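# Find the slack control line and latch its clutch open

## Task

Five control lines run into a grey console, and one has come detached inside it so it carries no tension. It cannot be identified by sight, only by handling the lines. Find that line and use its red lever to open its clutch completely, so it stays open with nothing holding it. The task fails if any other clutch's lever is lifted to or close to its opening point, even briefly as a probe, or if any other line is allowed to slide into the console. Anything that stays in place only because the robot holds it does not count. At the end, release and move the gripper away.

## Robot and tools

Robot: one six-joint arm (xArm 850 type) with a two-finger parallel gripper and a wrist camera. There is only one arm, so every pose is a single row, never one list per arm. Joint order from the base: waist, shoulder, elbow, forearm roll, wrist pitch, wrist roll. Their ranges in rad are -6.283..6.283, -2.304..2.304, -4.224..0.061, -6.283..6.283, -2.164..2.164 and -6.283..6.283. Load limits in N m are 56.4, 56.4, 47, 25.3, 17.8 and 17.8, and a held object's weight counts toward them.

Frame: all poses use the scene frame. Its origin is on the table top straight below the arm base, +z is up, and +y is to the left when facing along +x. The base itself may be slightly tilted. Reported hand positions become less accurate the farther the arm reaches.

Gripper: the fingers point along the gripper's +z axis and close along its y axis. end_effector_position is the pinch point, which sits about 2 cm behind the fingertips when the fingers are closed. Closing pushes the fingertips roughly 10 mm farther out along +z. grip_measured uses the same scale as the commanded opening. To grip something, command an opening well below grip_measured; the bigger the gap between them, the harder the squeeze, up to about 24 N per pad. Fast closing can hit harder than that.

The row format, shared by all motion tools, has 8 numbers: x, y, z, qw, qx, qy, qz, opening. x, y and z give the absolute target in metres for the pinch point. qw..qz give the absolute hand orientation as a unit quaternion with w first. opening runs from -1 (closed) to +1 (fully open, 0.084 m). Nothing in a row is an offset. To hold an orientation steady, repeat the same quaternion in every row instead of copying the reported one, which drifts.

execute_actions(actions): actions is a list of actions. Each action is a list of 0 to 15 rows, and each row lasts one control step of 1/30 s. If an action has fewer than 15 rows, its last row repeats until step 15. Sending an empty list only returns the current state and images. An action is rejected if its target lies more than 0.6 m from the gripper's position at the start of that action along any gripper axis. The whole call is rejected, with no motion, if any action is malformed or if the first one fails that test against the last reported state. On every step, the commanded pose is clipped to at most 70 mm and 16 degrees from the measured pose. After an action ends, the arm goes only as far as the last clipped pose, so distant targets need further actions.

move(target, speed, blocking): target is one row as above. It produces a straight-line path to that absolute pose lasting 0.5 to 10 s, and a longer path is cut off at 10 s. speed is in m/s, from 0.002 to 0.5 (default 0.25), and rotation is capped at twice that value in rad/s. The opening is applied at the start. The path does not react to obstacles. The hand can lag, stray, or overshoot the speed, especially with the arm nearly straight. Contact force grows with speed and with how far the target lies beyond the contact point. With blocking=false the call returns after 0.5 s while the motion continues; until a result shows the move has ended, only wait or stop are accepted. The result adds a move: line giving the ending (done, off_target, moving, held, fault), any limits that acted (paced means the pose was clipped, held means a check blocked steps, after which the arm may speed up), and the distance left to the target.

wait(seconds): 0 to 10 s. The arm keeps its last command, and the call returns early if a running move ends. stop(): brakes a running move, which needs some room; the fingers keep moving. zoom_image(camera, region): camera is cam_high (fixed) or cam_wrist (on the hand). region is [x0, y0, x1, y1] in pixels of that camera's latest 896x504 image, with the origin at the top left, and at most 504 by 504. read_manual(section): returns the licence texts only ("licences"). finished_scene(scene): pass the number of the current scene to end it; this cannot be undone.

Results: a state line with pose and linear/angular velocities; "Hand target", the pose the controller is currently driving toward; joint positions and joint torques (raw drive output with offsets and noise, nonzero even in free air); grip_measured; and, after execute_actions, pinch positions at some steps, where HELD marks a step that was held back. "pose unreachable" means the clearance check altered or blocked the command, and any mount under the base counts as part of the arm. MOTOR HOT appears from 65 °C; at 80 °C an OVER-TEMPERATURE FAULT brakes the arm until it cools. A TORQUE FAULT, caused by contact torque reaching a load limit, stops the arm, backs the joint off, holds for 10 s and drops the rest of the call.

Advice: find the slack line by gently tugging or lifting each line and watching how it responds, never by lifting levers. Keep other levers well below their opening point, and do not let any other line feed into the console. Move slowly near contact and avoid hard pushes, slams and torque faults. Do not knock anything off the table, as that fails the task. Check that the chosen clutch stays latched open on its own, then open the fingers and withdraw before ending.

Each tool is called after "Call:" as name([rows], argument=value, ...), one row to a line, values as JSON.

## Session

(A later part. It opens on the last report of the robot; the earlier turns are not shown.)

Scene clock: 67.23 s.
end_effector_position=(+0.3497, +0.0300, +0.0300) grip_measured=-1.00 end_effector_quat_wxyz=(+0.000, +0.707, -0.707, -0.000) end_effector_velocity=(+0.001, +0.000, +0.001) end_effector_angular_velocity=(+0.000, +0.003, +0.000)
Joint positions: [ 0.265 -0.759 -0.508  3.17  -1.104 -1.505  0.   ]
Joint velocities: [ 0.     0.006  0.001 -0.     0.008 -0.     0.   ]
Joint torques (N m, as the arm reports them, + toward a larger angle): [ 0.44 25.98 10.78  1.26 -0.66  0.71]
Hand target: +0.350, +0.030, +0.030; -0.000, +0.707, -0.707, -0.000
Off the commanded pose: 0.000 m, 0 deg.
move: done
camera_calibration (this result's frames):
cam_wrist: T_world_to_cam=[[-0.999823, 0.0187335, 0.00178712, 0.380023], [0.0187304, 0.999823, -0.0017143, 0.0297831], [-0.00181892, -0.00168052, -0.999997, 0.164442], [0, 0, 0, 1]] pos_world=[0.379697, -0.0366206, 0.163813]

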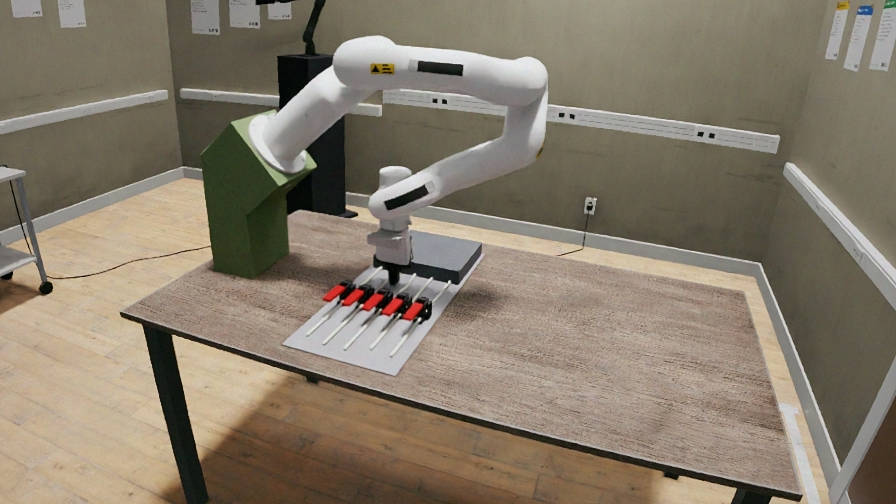

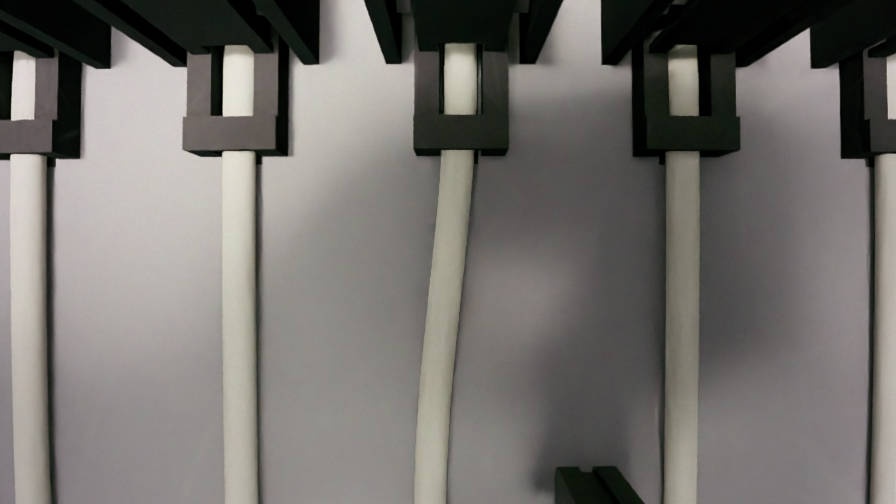

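Call:
move(target=[0.377,-0.05,0.11,0,0.707,-0.707,0,-0.15])

Call:
move(target=[0.377,-0.19,0.105,0,0.707,-0.707,0,-0.15])

Call:
move(target=[0.377,-0.19,0.065,0,0.707,-0.707,0,-0.15], speed=0.05)

Call:
move(target=[0.377,-0.19,0.065,0,0.707,-0.707,0,-0.7])

Call:
move(target=[0.377,-0.18,0.105,0,0.707,-0.707,0,-0.7], speed=0.03)

Call:
zoom_image(camera="cam_high", region=[270,220,500,380])

Scene clock: 74.03 s.
end_effector_position=(+0.3766, -0.0495, +0.1098) grip_measured=-0.16 end_effector_quat_wxyz=(+0.000, +0.707, -0.707, -0.000) end_effector_velocity=(+0.001, -0.001, +0.002) end_effector_angular_velocity=(+0.004, +0.001, -0.002)
Joint positions: [-0.031 -0.485 -0.347  2.905 -0.987 -1.557  0.037]
Joint velocities: [-0.008  0.007  0.002 -0.013  0.007  0.005  0.   ]
Joint torques (N m, as the arm reports them, + toward a larger angle): [-5.35 28.45  9.09  1.59 -0.46  0.54]
Hand target: +0.377, -0.050, +0.110; -0.000, +0.707, -0.707, -0.000
Off the commanded pose: 0.001 m, 0 deg.
move: done
camera_calibration (this result's frames):
cam_wrist: T_world_to_cam=[[-0.999821, 0.0188632, 0.00173596, 0.408314], [0.0188601, 0.999821, -0.00179698, 0.108805], [-0.00176954, -0.00176391, -0.999997, 0.244214], [0, 0, 0, 1]] pos_world=[0.406621, -0.116057, 0.2437]

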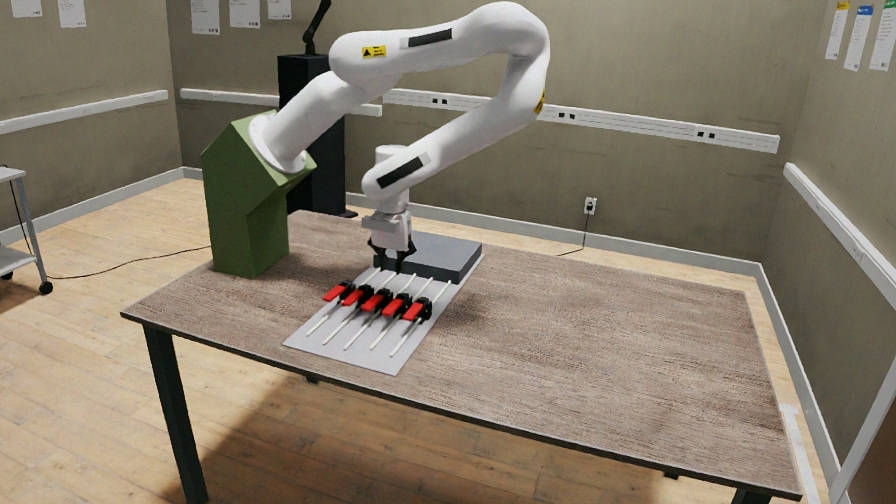

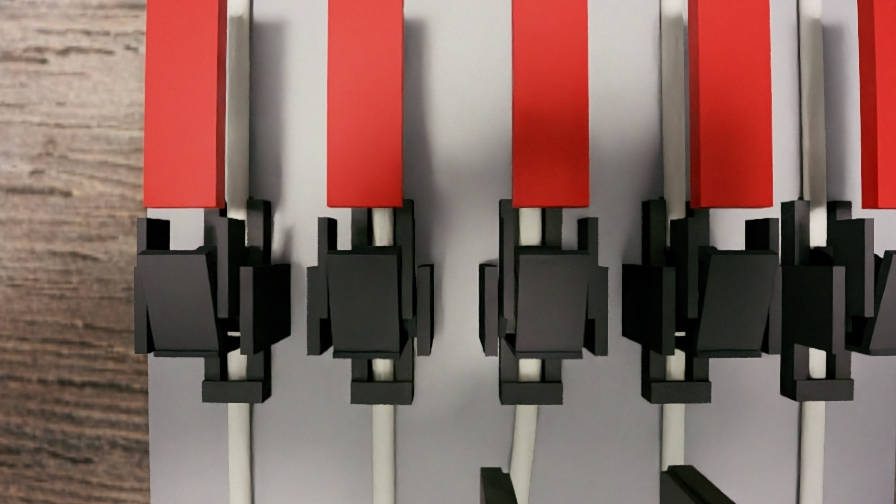

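Scene clock: 75.17 s.
end_effector_position=(+0.3769, -0.1893, +0.1052) grip_measured=-0.16 end_effector_quat_wxyz=(-0.000, +0.707, -0.707, -0.000) end_effector_velocity=(+0.000, -0.002, -0.001) end_effector_angular_velocity=(+0.005, -0.000, -0.002)
Joint positions: [-0.447 -0.572 -0.512  2.494 -0.901 -1.563  0.037]
Joint velocities: [-0.007 -0.004 -0.008 -0.015  0.003  0.008 -0.   ]
Joint torques (N m, as the arm reports them, + toward a larger angle): [-9.16 27.88  4.22  0.6  -0.36  0.55]
Hand target: +0.377, -0.190, +0.105; -0.000, +0.707, -0.707, -0.000
Off the commanded pose: 0.001 m, 0 deg.
move: done
camera_calibration (this result's frames):
cam_wrist: T_world_to_cam=[[-0.999821, 0.0188675, 0.00160982, 0.411219], [0.0188647, 0.999821, -0.0017093, 0.248599], [-0.00164178, -0.00167862, -0.999997, 0.23924], [0, 0, 0, 1]] pos_world=[0.406849, -0.255911, 0.239003]

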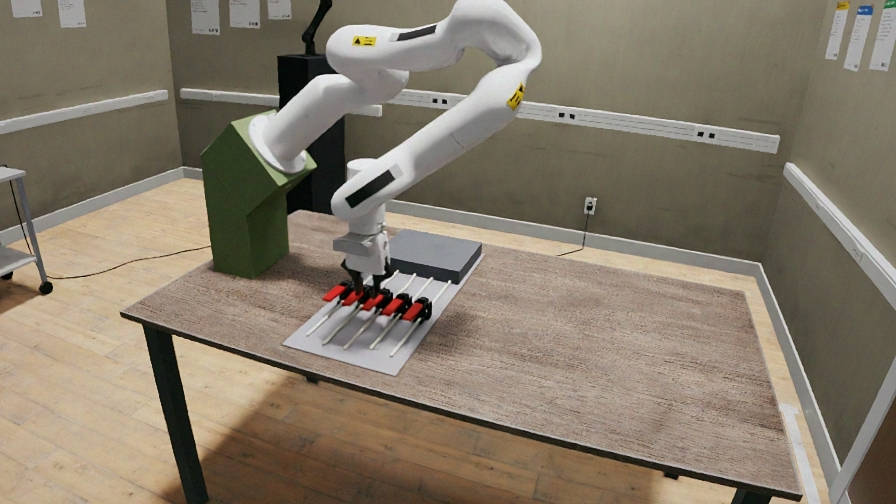

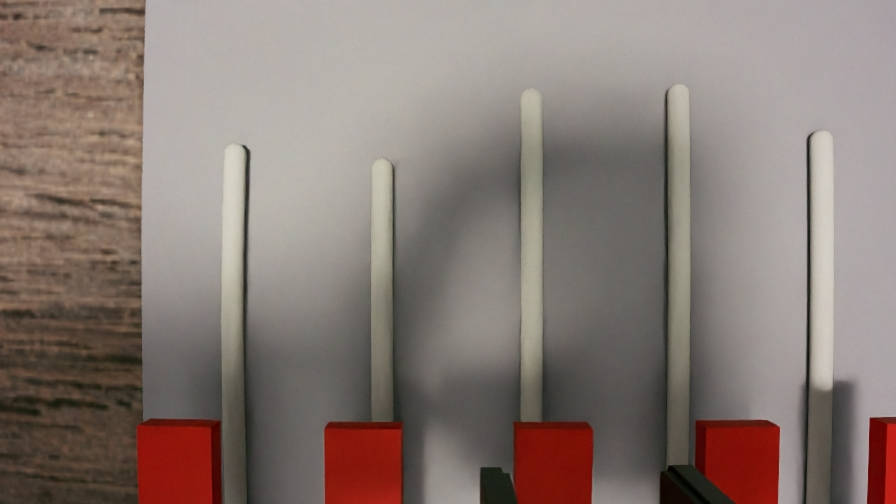

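Scene clock: 76.37 s.
end_effector_position=(+0.3770, -0.1901, +0.0652) grip_measured=-0.16 end_effector_quat_wxyz=(+0.000, +0.707, -0.707, +0.000) end_effector_velocity=(-0.001, +0.001, -0.002) end_effector_angular_velocity=(+0.002, +0.001, -0.000)
Joint positions: [-0.396 -0.677 -0.596  2.552 -0.919 -1.574  0.037]
Joint velocities: [ 0.003 -0.005 -0.002  0.002 -0.001 -0.    -0.   ]
Joint torques (N m, as the arm reports them, + toward a larger angle): [-11.07  26.98   5.6    1.19  -0.58   0.23]
Hand target: +0.377, -0.190, +0.065; +0.000, +0.707, -0.707, +0.000
Off the commanded pose: 0.000 m, 0 deg.
move: done
camera_calibration (this result's frames):
cam_wrist: T_world_to_cam=[[-0.999827, 0.0185118, 0.00168701, 0.411385], [0.0185087, 0.999827, -0.00187814, 0.249493], [-0.00172149, -0.00184659, -0.999997, 0.199288], [0, 0, 0, 1]] pos_world=[0.407039, -0.256697, 0.199062]

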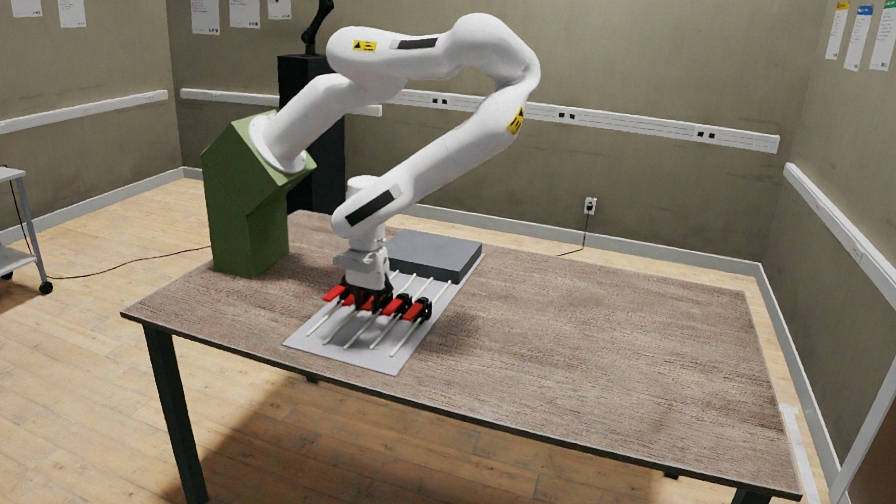

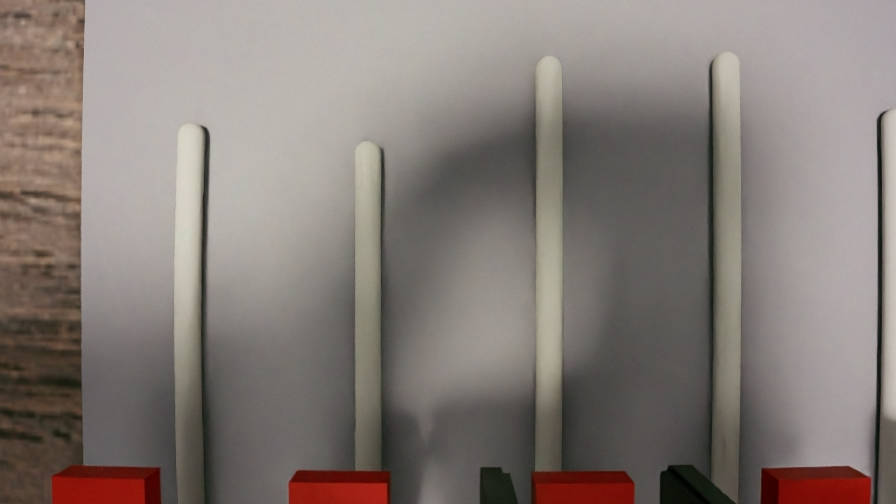

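Scene clock: 77.07 s.
end_effector_position=(+0.3785, -0.1902, +0.0650) grip_measured=-0.51 end_effector_quat_wxyz=(-0.002, +0.707, -0.707, +0.002) end_effector_velocity=(+0.000, +0.001, -0.000) end_effector_angular_velocity=(+0.001, -0.003, -0.001)
Joint positions: [-0.395 -0.677 -0.597  2.552 -0.924 -1.574  0.022]
Joint velocities: [ 0.001 -0.002  0.001  0.001 -0.006 -0.    -0.   ]
Joint torques (N m, as the arm reports them, + toward a larger angle): [-14.2   19.8   10.64   2.22   3.44   0.21]
Hand target: +0.377, -0.190, +0.065; -0.000, +0.707, -0.707, +0.000
Off the commanded pose: 0.002 m, 0 deg.
move: done
camera_calibration (this result's frames):
cam_wrist: T_world_to_cam=[[-0.999827, 0.0182602, -0.00347446, 0.413161], [0.0182672, 0.999831, -0.00200818, 0.249672], [0.00343721, -0.0020713, -0.999992, 0.197073], [0, 0, 0, 1]] pos_world=[0.407851, -0.256766, 0.199008]

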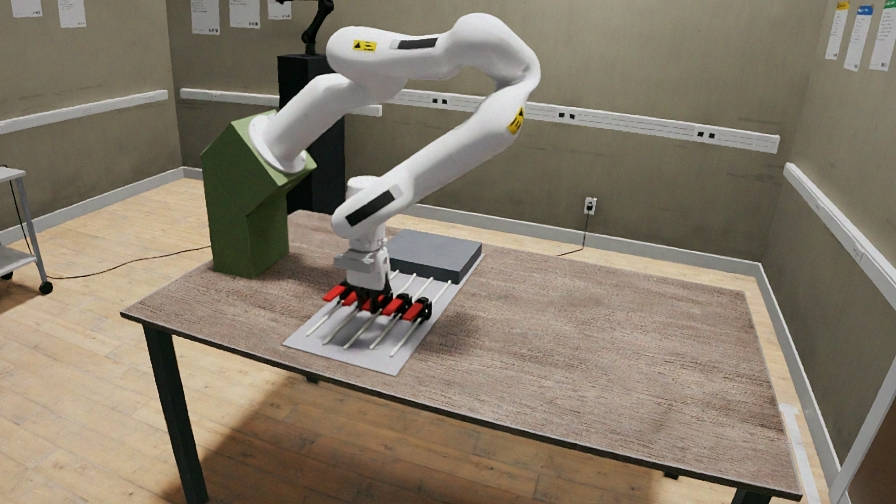

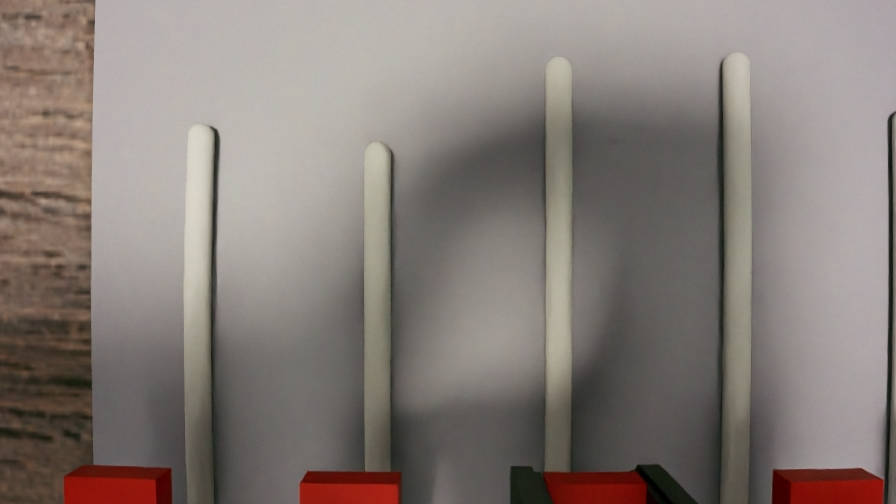

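Scene clock: 78.77 s.
end_effector_position=(+0.3784, -0.1793, +0.1047) grip_measured=-0.51 end_effector_quat_wxyz=(-0.003, +0.707, -0.707, +0.002) end_effector_velocity=(-0.000, +0.001, +0.002) end_effector_angular_velocity=(+0.002, +0.002, +0.001)
Joint positions: [-0.422 -0.567 -0.498  2.52  -0.914 -1.567  0.022]
Joint velocities: [-0.001  0.005  0.004 -0.004  0.003  0.002 -0.   ]
Joint torques (N m, as the arm reports them, + toward a larger angle): [-25.19  22.58  10.06   6.22   3.67   0.47]
Hand target: +0.377, -0.180, +0.105; -0.000, +0.707, -0.707, +0.000
Off the commanded pose: 0.002 m, 0 deg.
move: done
camera_calibration (this result's frames):
cam_wrist: T_world_to_cam=[[-0.999835, 0.0176374, -0.0042912, 0.413011], [0.0176385, 0.999844, -0.000220311, 0.238897], [0.00428664, -0.000295965, -0.999991, 0.236778], [0, 0, 0, 1]] pos_world=[0.407714, -0.246075, 0.238601]

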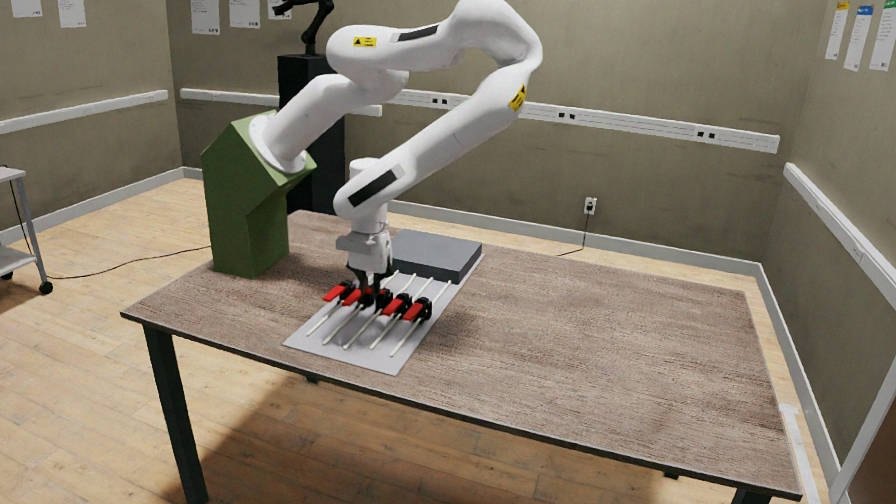

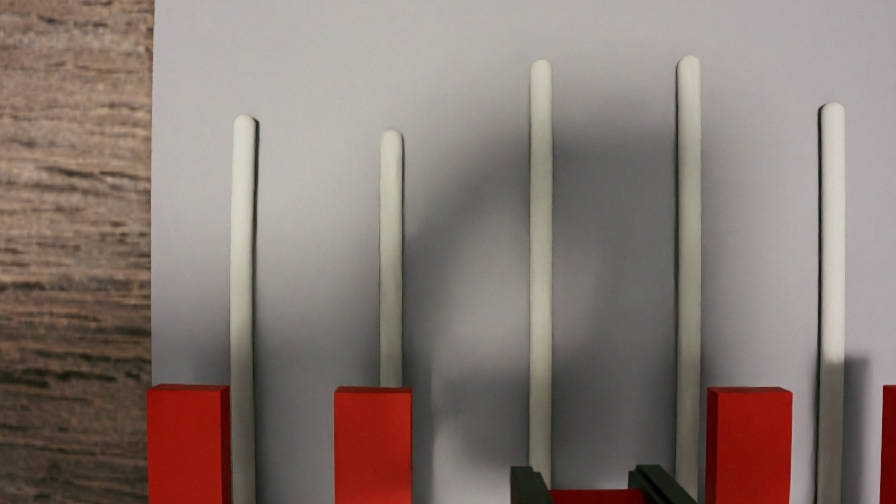

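Region (270, 220, 500, 380) of cam_high's 896x504 image, scaled by 2.191, with more detail than that image has; it fills the top 351 rows of this view, and the rest is white.

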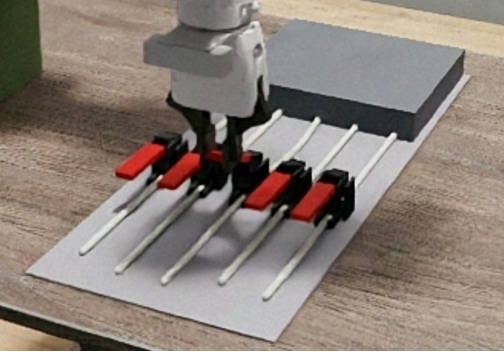

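Call:
move(target=[0.381,-0.15,0.13,0,0.707,-0.707,0,-0.62], speed=0.03)

Call:
move(target=[0.381,-0.115,0.143,0,0.707,-0.707,0,-0.62], speed=0.03)

Call:
zoom_image(camera="cam_high", region=[270,220,500,380])

Scene clock: 84.17 s.
end_effector_position=(+0.3800, -0.1491, +0.1297) grip_measured=-0.51 end_effector_quat_wxyz=(+0.000, +0.707, -0.707, -0.002) end_effector_velocity=(+0.003, -0.001, +0.002) end_effector_angular_velocity=(-0.004, -0.006, -0.000)
Joint positions: [-0.375 -0.466 -0.407  2.56  -0.9   -1.557  0.022]
Joint velocities: [-0.001  0.007  0.002  0.002 -0.001  0.001 -0.   ]
Joint torques (N m, as the arm reports them, + toward a larger angle): [-19.45  34.72   3.97   4.49  -1.28   0.31]
Hand target: +0.381, -0.150, +0.130; +0.000, +0.707, -0.707, +0.000
Off the commanded pose: 0.001 m, 0 deg.
move: done
camera_calibration (this result's frames):
cam_wrist: T_world_to_cam=[[-0.999833, 0.0177704, 0.0042915, 0.413011], [0.0177722, 0.999842, 0.000386717, 0.20852], [-0.00428395, 0.000462922, -0.999991, 0.265208], [0, 0, 0, 1]] pos_world=[0.410373, -0.215949, 0.263352]

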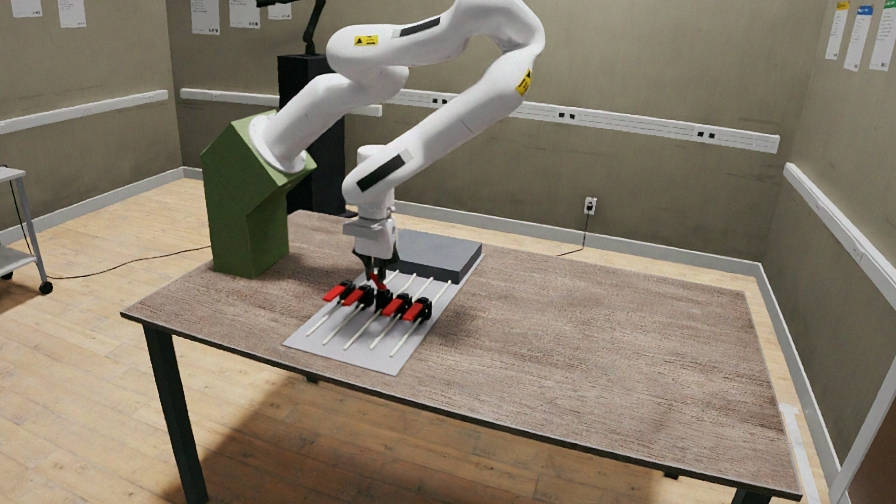

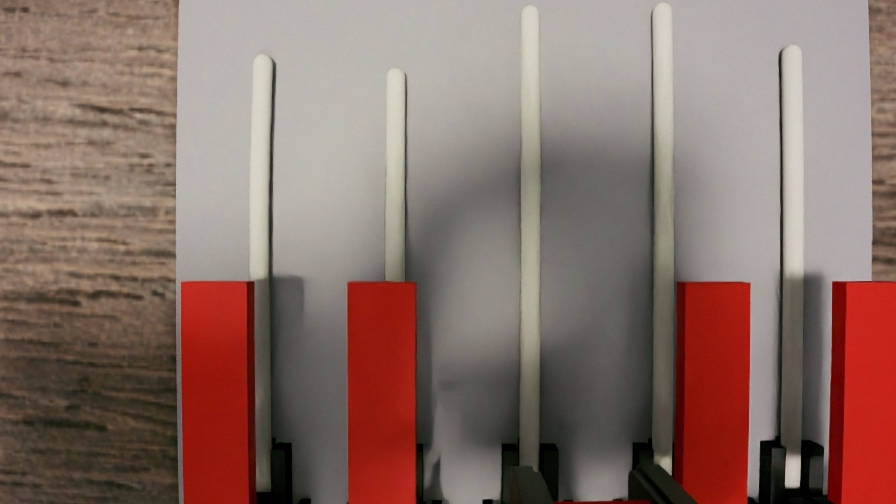

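Scene clock: 85.70 s.
end_effector_position=(+0.3805, -0.1151, +0.1429) grip_measured=-0.51 end_effector_quat_wxyz=(+0.000, +0.707, -0.707, -0.001) end_effector_velocity=(+0.001, +0.001, +0.001) end_effector_angular_velocity=(-0.003, -0.003, -0.002)
Joint positions: [-0.289 -0.4   -0.336  2.646 -0.907 -1.555  0.022]
Joint velocities: [ 0.005  0.005  0.005  0.008 -0.003  0.    -0.   ]
Joint torques (N m, as the arm reports them, + toward a larger angle): [-9.99 36.37  4.15  1.49 -3.64  0.55]
Hand target: +0.381, -0.115, +0.143; +0.000, +0.707, -0.707, +0.000
Off the commanded pose: 0.000 m, 0 deg.
move: done
camera_calibration (this result's frames):
cam_wrist: T_world_to_cam=[[-0.999823, 0.0185412, 0.0030883, 0.413175], [0.0185365, 0.999827, -0.00155536, 0.174518], [-0.0031166, -0.00149784, -0.999994, 0.277698], [0, 0, 0, 1]] pos_world=[0.410733, -0.181733, 0.276692]

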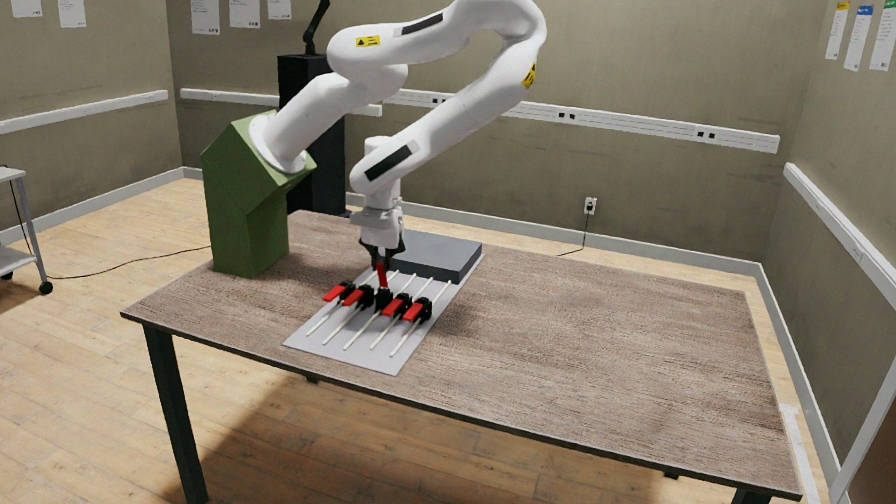

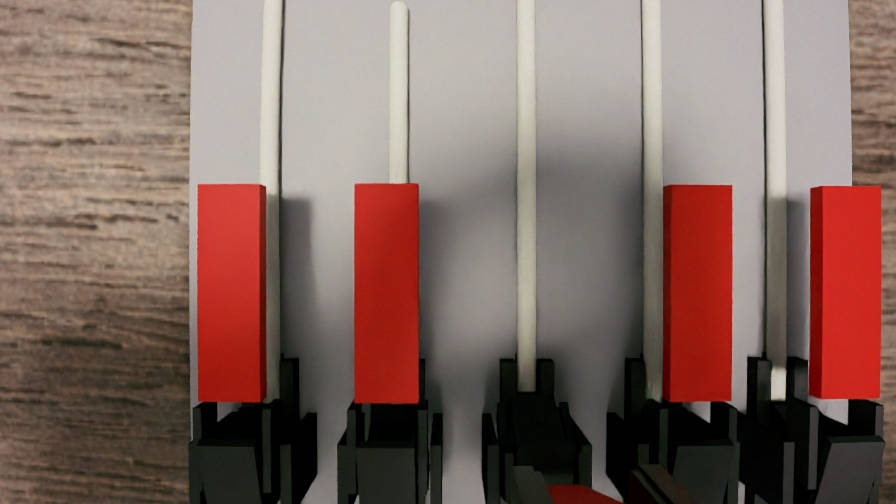

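Region (270, 220, 500, 380) of cam_high's 896x504 image, scaled by 2.191, with more detail than that image has; it fills the top 351 rows of this view, and the rest is white.

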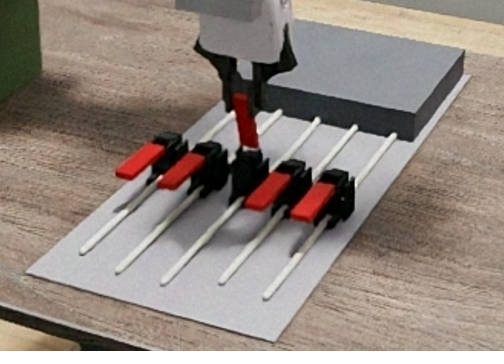

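Call:
move(target=[0.3795,-0.08,0.143,0,0.707,-0.707,0,-0.62], speed=0.03)

Call:
move(target=[0.3795,-0.055,0.138,0,0.707,-0.707,0,-0.62], speed=0.03)

Call:
zoom_image(camera="cam_high", region=[270,220,500,380])

Scene clock: 91.40 s.
end_effector_position=(+0.3800, -0.0804, +0.1429) grip_measured=-0.51 end_effector_quat_wxyz=(-0.000, +0.707, -0.707, +0.000) end_effector_velocity=(-0.002, +0.001, +0.001) end_effector_angular_velocity=(-0.002, +0.003, -0.003)
Joint positions: [-0.171 -0.381 -0.298  2.765 -0.93  -1.555  0.022]
Joint velocities: [ 0.004  0.001  0.005  0.007 -0.     0.    -0.   ]
Joint torques (N m, as the arm reports them, + toward a larger angle): [-1.7  33.21  9.8  -1.35 -2.86  0.6 ]
Hand target: +0.380, -0.080, +0.143; +0.000, +0.707, -0.707, +0.000
Off the commanded pose: 0.001 m, 0 deg.
move: done
camera_calibration (this result's frames):
cam_wrist: T_world_to_cam=[[-0.999832, 0.0183146, 0.00062469, 0.412328], [0.0183134, 0.99983, -0.00199177, 0.13995], [-0.000661063, -0.00198, -0.999998, 0.276751], [0, 0, 0, 1]] pos_world=[0.409878, -0.14693, 0.276772]

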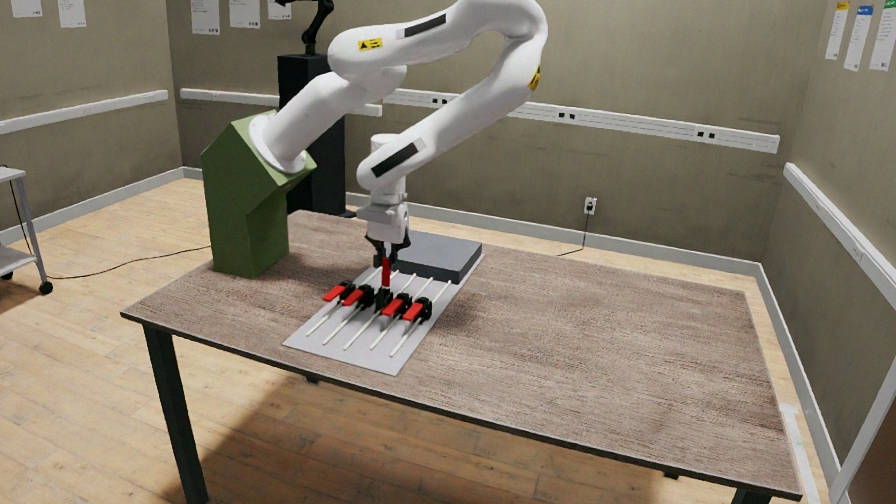

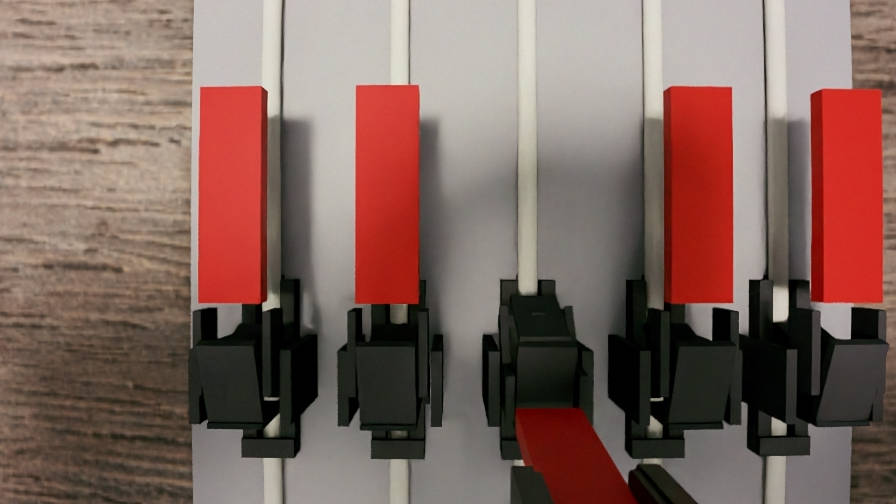

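Scene clock: 92.60 s.
end_effector_position=(+0.3797, -0.0554, +0.1380) grip_measured=-0.51 end_effector_quat_wxyz=(-0.000, +0.707, -0.707, +0.000) end_effector_velocity=(-0.000, +0.002, -0.000) end_effector_angular_velocity=(-0.000, +0.000, +0.000)
Joint positions: [-0.074 -0.385 -0.289  2.859 -0.946 -1.55   0.022]
Joint velocities: [ 0.007 -0.     0.001  0.007 -0.001  0.    -0.   ]
Joint torques (N m, as the arm reports them, + toward a larger angle): [ 2.96 30.88 11.52 -2.61 -2.25  0.6 ]
Hand target: +0.380, -0.055, +0.138; +0.000, +0.707, -0.707, +0.000
Off the commanded pose: 0.000 m, 0 deg.
move: done
camera_calibration (this result's frames):
cam_wrist: T_world_to_cam=[[-0.999828, 0.0185088, 0.0010989, 0.41157], [0.0185067, 0.999827, -0.00193771, 0.114851], [-0.00113457, -0.00191704, -0.999998, 0.272108], [0, 0, 0, 1]] pos_world=[0.409682, -0.121927, 0.271877]

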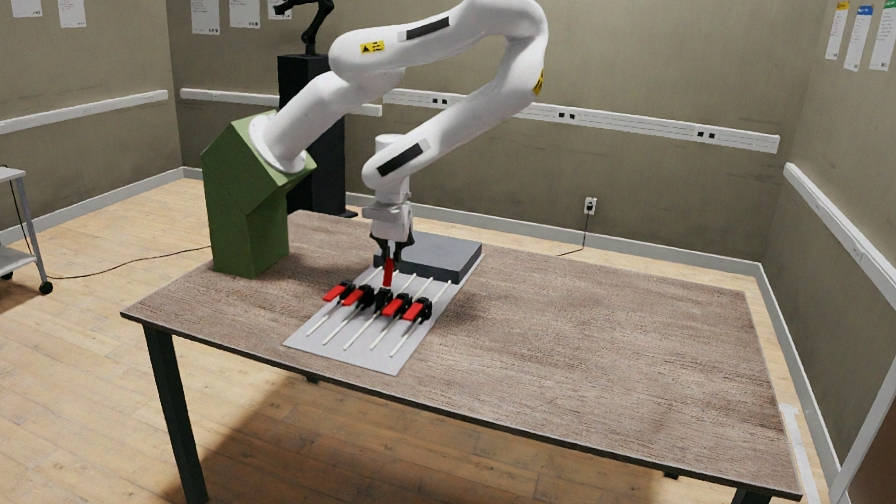

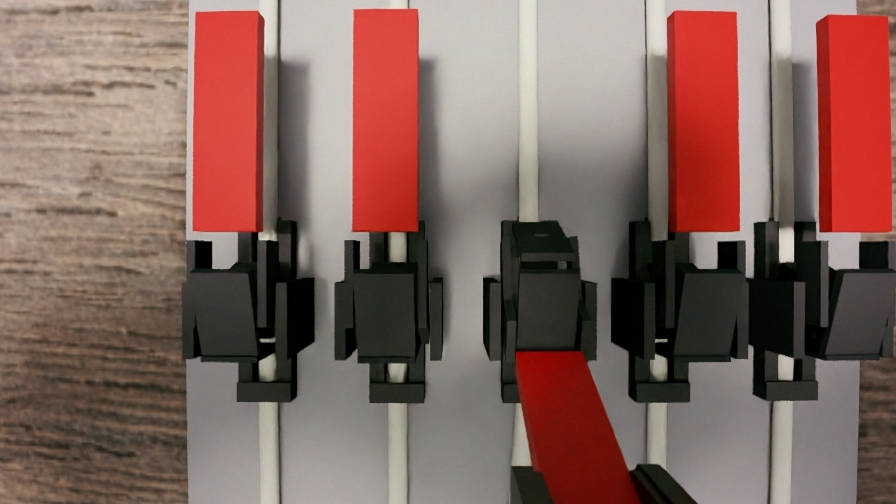

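Region (270, 220, 500, 380) of cam_high's 896x504 image, scaled by 2.191, with more detail than that image has; it fills the top 351 rows of this view, and the rest is white.

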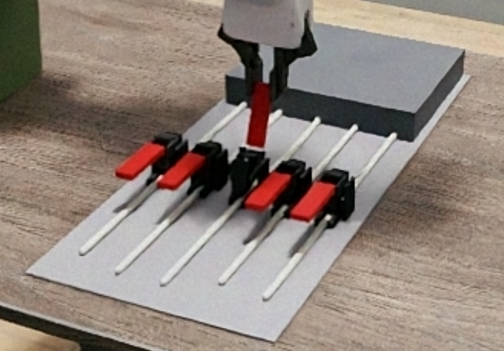

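Still rotating; go further.

Call:
move(target=[0.3795,-0.03,0.125,0,0.707,-0.707,0,-0.62], speed=0.03)

Call:
move(target=[0.3795,-0.03,0.125,0,0.707,-0.707,0,0])

Call:
move(target=[0.3795,-0.03,0.22,0,0.707,-0.707,0,0])

Scene clock: 97.43 s.
end_effector_position=(+0.3795, -0.0305, +0.1251) grip_measured=-0.52 end_effector_quat_wxyz=(+0.000, +0.707, -0.707, +0.000) end_effector_velocity=(-0.000, +0.001, -0.001) end_effector_angular_velocity=(-0.002, +0.000, -0.001)
Joint positions: [ 0.031 -0.421 -0.304  2.959 -0.967 -1.543  0.021]
Joint velocities: [ 0.008 -0.003 -0.001  0.01  -0.002  0.001 -0.   ]
Joint torques (N m, as the arm reports them, + toward a larger angle): [ 4.52 28.83 12.12 -3.9  -1.55  0.62]
Hand target: +0.380, -0.030, +0.125; +0.000, +0.707, -0.707, +0.000
Off the commanded pose: 0.001 m, 0 deg.
move: done
camera_calibration (this result's frames):
cam_wrist: T_world_to_cam=[[-0.999817, 0.0190483, 0.00164964, 0.410852], [0.0190439, 0.999815, -0.00266404, 0.089875], [-0.00170008, -0.00263213, -0.999995, 0.259448], [0, 0, 0, 1]] pos_world=[0.409507, -0.0970015, 0.259009]

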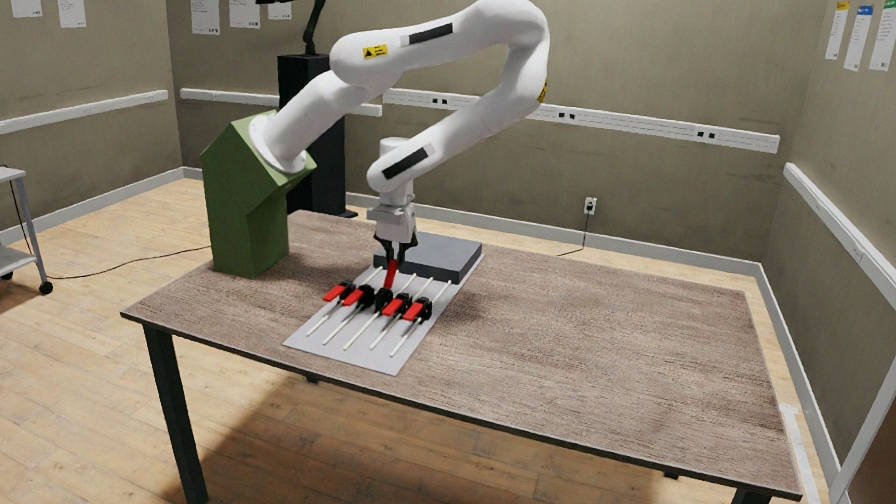

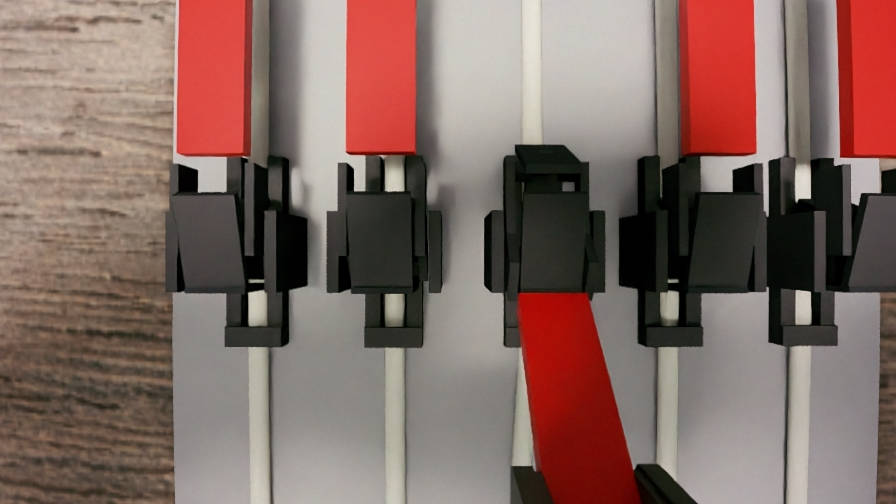

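Scene clock: 98.13 s.
end_effector_position=(+0.3795, -0.0300, +0.1250) grip_measured=-0.01 end_effector_quat_wxyz=(-0.000, +0.707, -0.707, -0.000) end_effector_velocity=(+0.000, -0.000, -0.001) end_effector_angular_velocity=(+0.000, +0.001, +0.000)
Joint positions: [ 0.032 -0.421 -0.304  2.959 -0.968 -1.543  0.044]
Joint velocities: [ 0.    -0.001 -0.002 -0.     0.001  0.     0.   ]
Joint torques (N m, as the arm reports them, + toward a larger angle): [-2.61 27.62  8.32  1.91 -0.49  0.66]
Hand target: +0.380, -0.030, +0.125; +0.000, +0.707, -0.707, -0.000
Off the commanded pose: 0.000 m, 0 deg.
move: done
camera_calibration (this result's frames):
cam_wrist: T_world_to_cam=[[-0.999827, 0.0185463, 0.00165283, 0.410802], [0.0185434, 0.999827, -0.00173245, 0.0894282], [-0.00168468, -0.0017015, -0.999997, 0.259385], [0, 0, 0, 1]] pos_world=[0.409509, -0.0965901, 0.258861]

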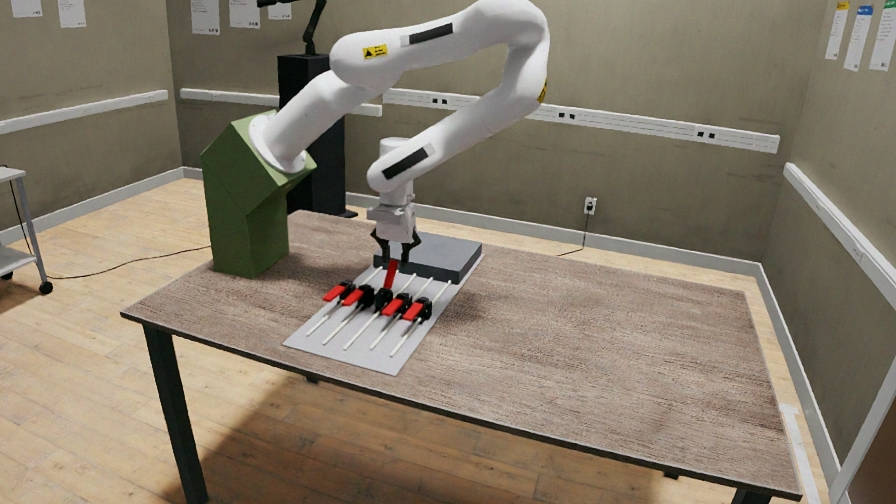

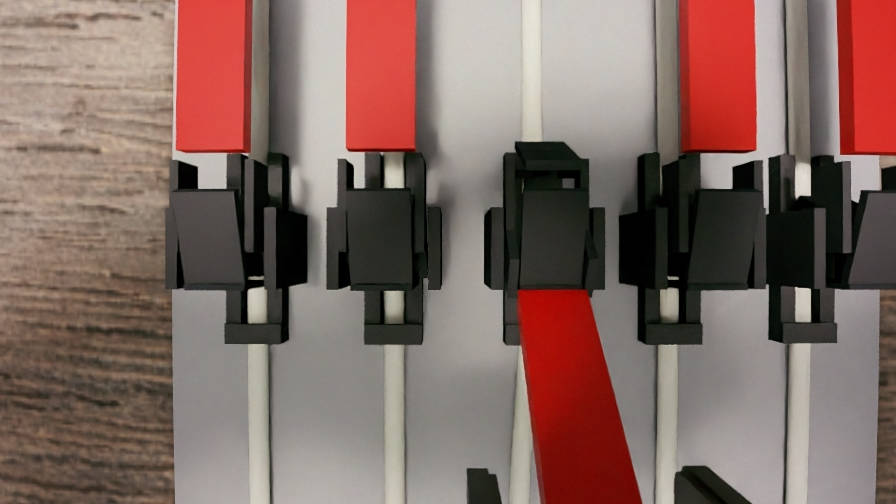

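Scene clock: 99.23 s.
end_effector_position=(+0.3793, -0.0297, +0.2197) grip_measured=-0.01 end_effector_quat_wxyz=(-0.000, +0.707, -0.707, -0.000) end_effector_velocity=(+0.001, +0.001, +0.002) end_effector_angular_velocity=(+0.004, +0.002, +0.001)
Joint positions: [-0.042 -0.014 -0.094  2.846 -0.776 -1.483  0.044]
Joint velocities: [-0.003  0.012  0.002 -0.012  0.011  0.008  0.   ]
Joint torques (N m, as the arm reports them, + toward a larger angle): [-3.02 24.96  5.59  1.36 -0.69  0.49]
Hand target: +0.379, -0.030, +0.220; -0.000, +0.707, -0.707, -0.000
Off the commanded pose: 0.000 m, 0 deg.
move: done
camera_calibration (this result's frames):
cam_wrist: T_world_to_cam=[[-0.999819, 0.0189631, 0.00146025, 0.410503], [0.018961, 0.999819, -0.00144493, 0.0890883], [-0.00148739, -0.00141698, -0.999998, 0.353971], [0, 0, 0, 1]] pos_world=[0.409266, -0.096355, 0.3535]

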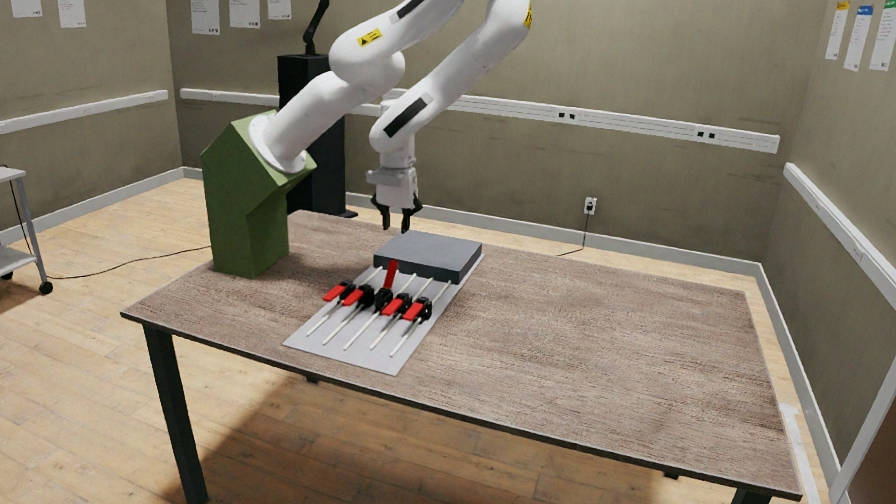

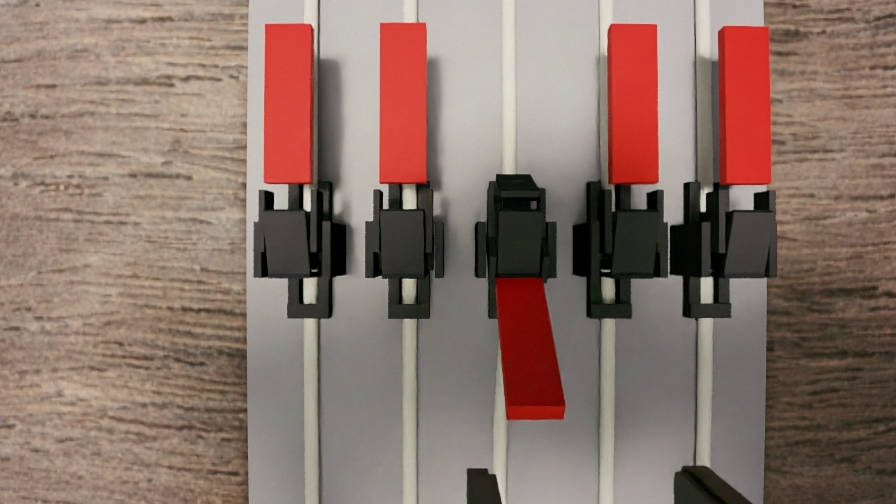

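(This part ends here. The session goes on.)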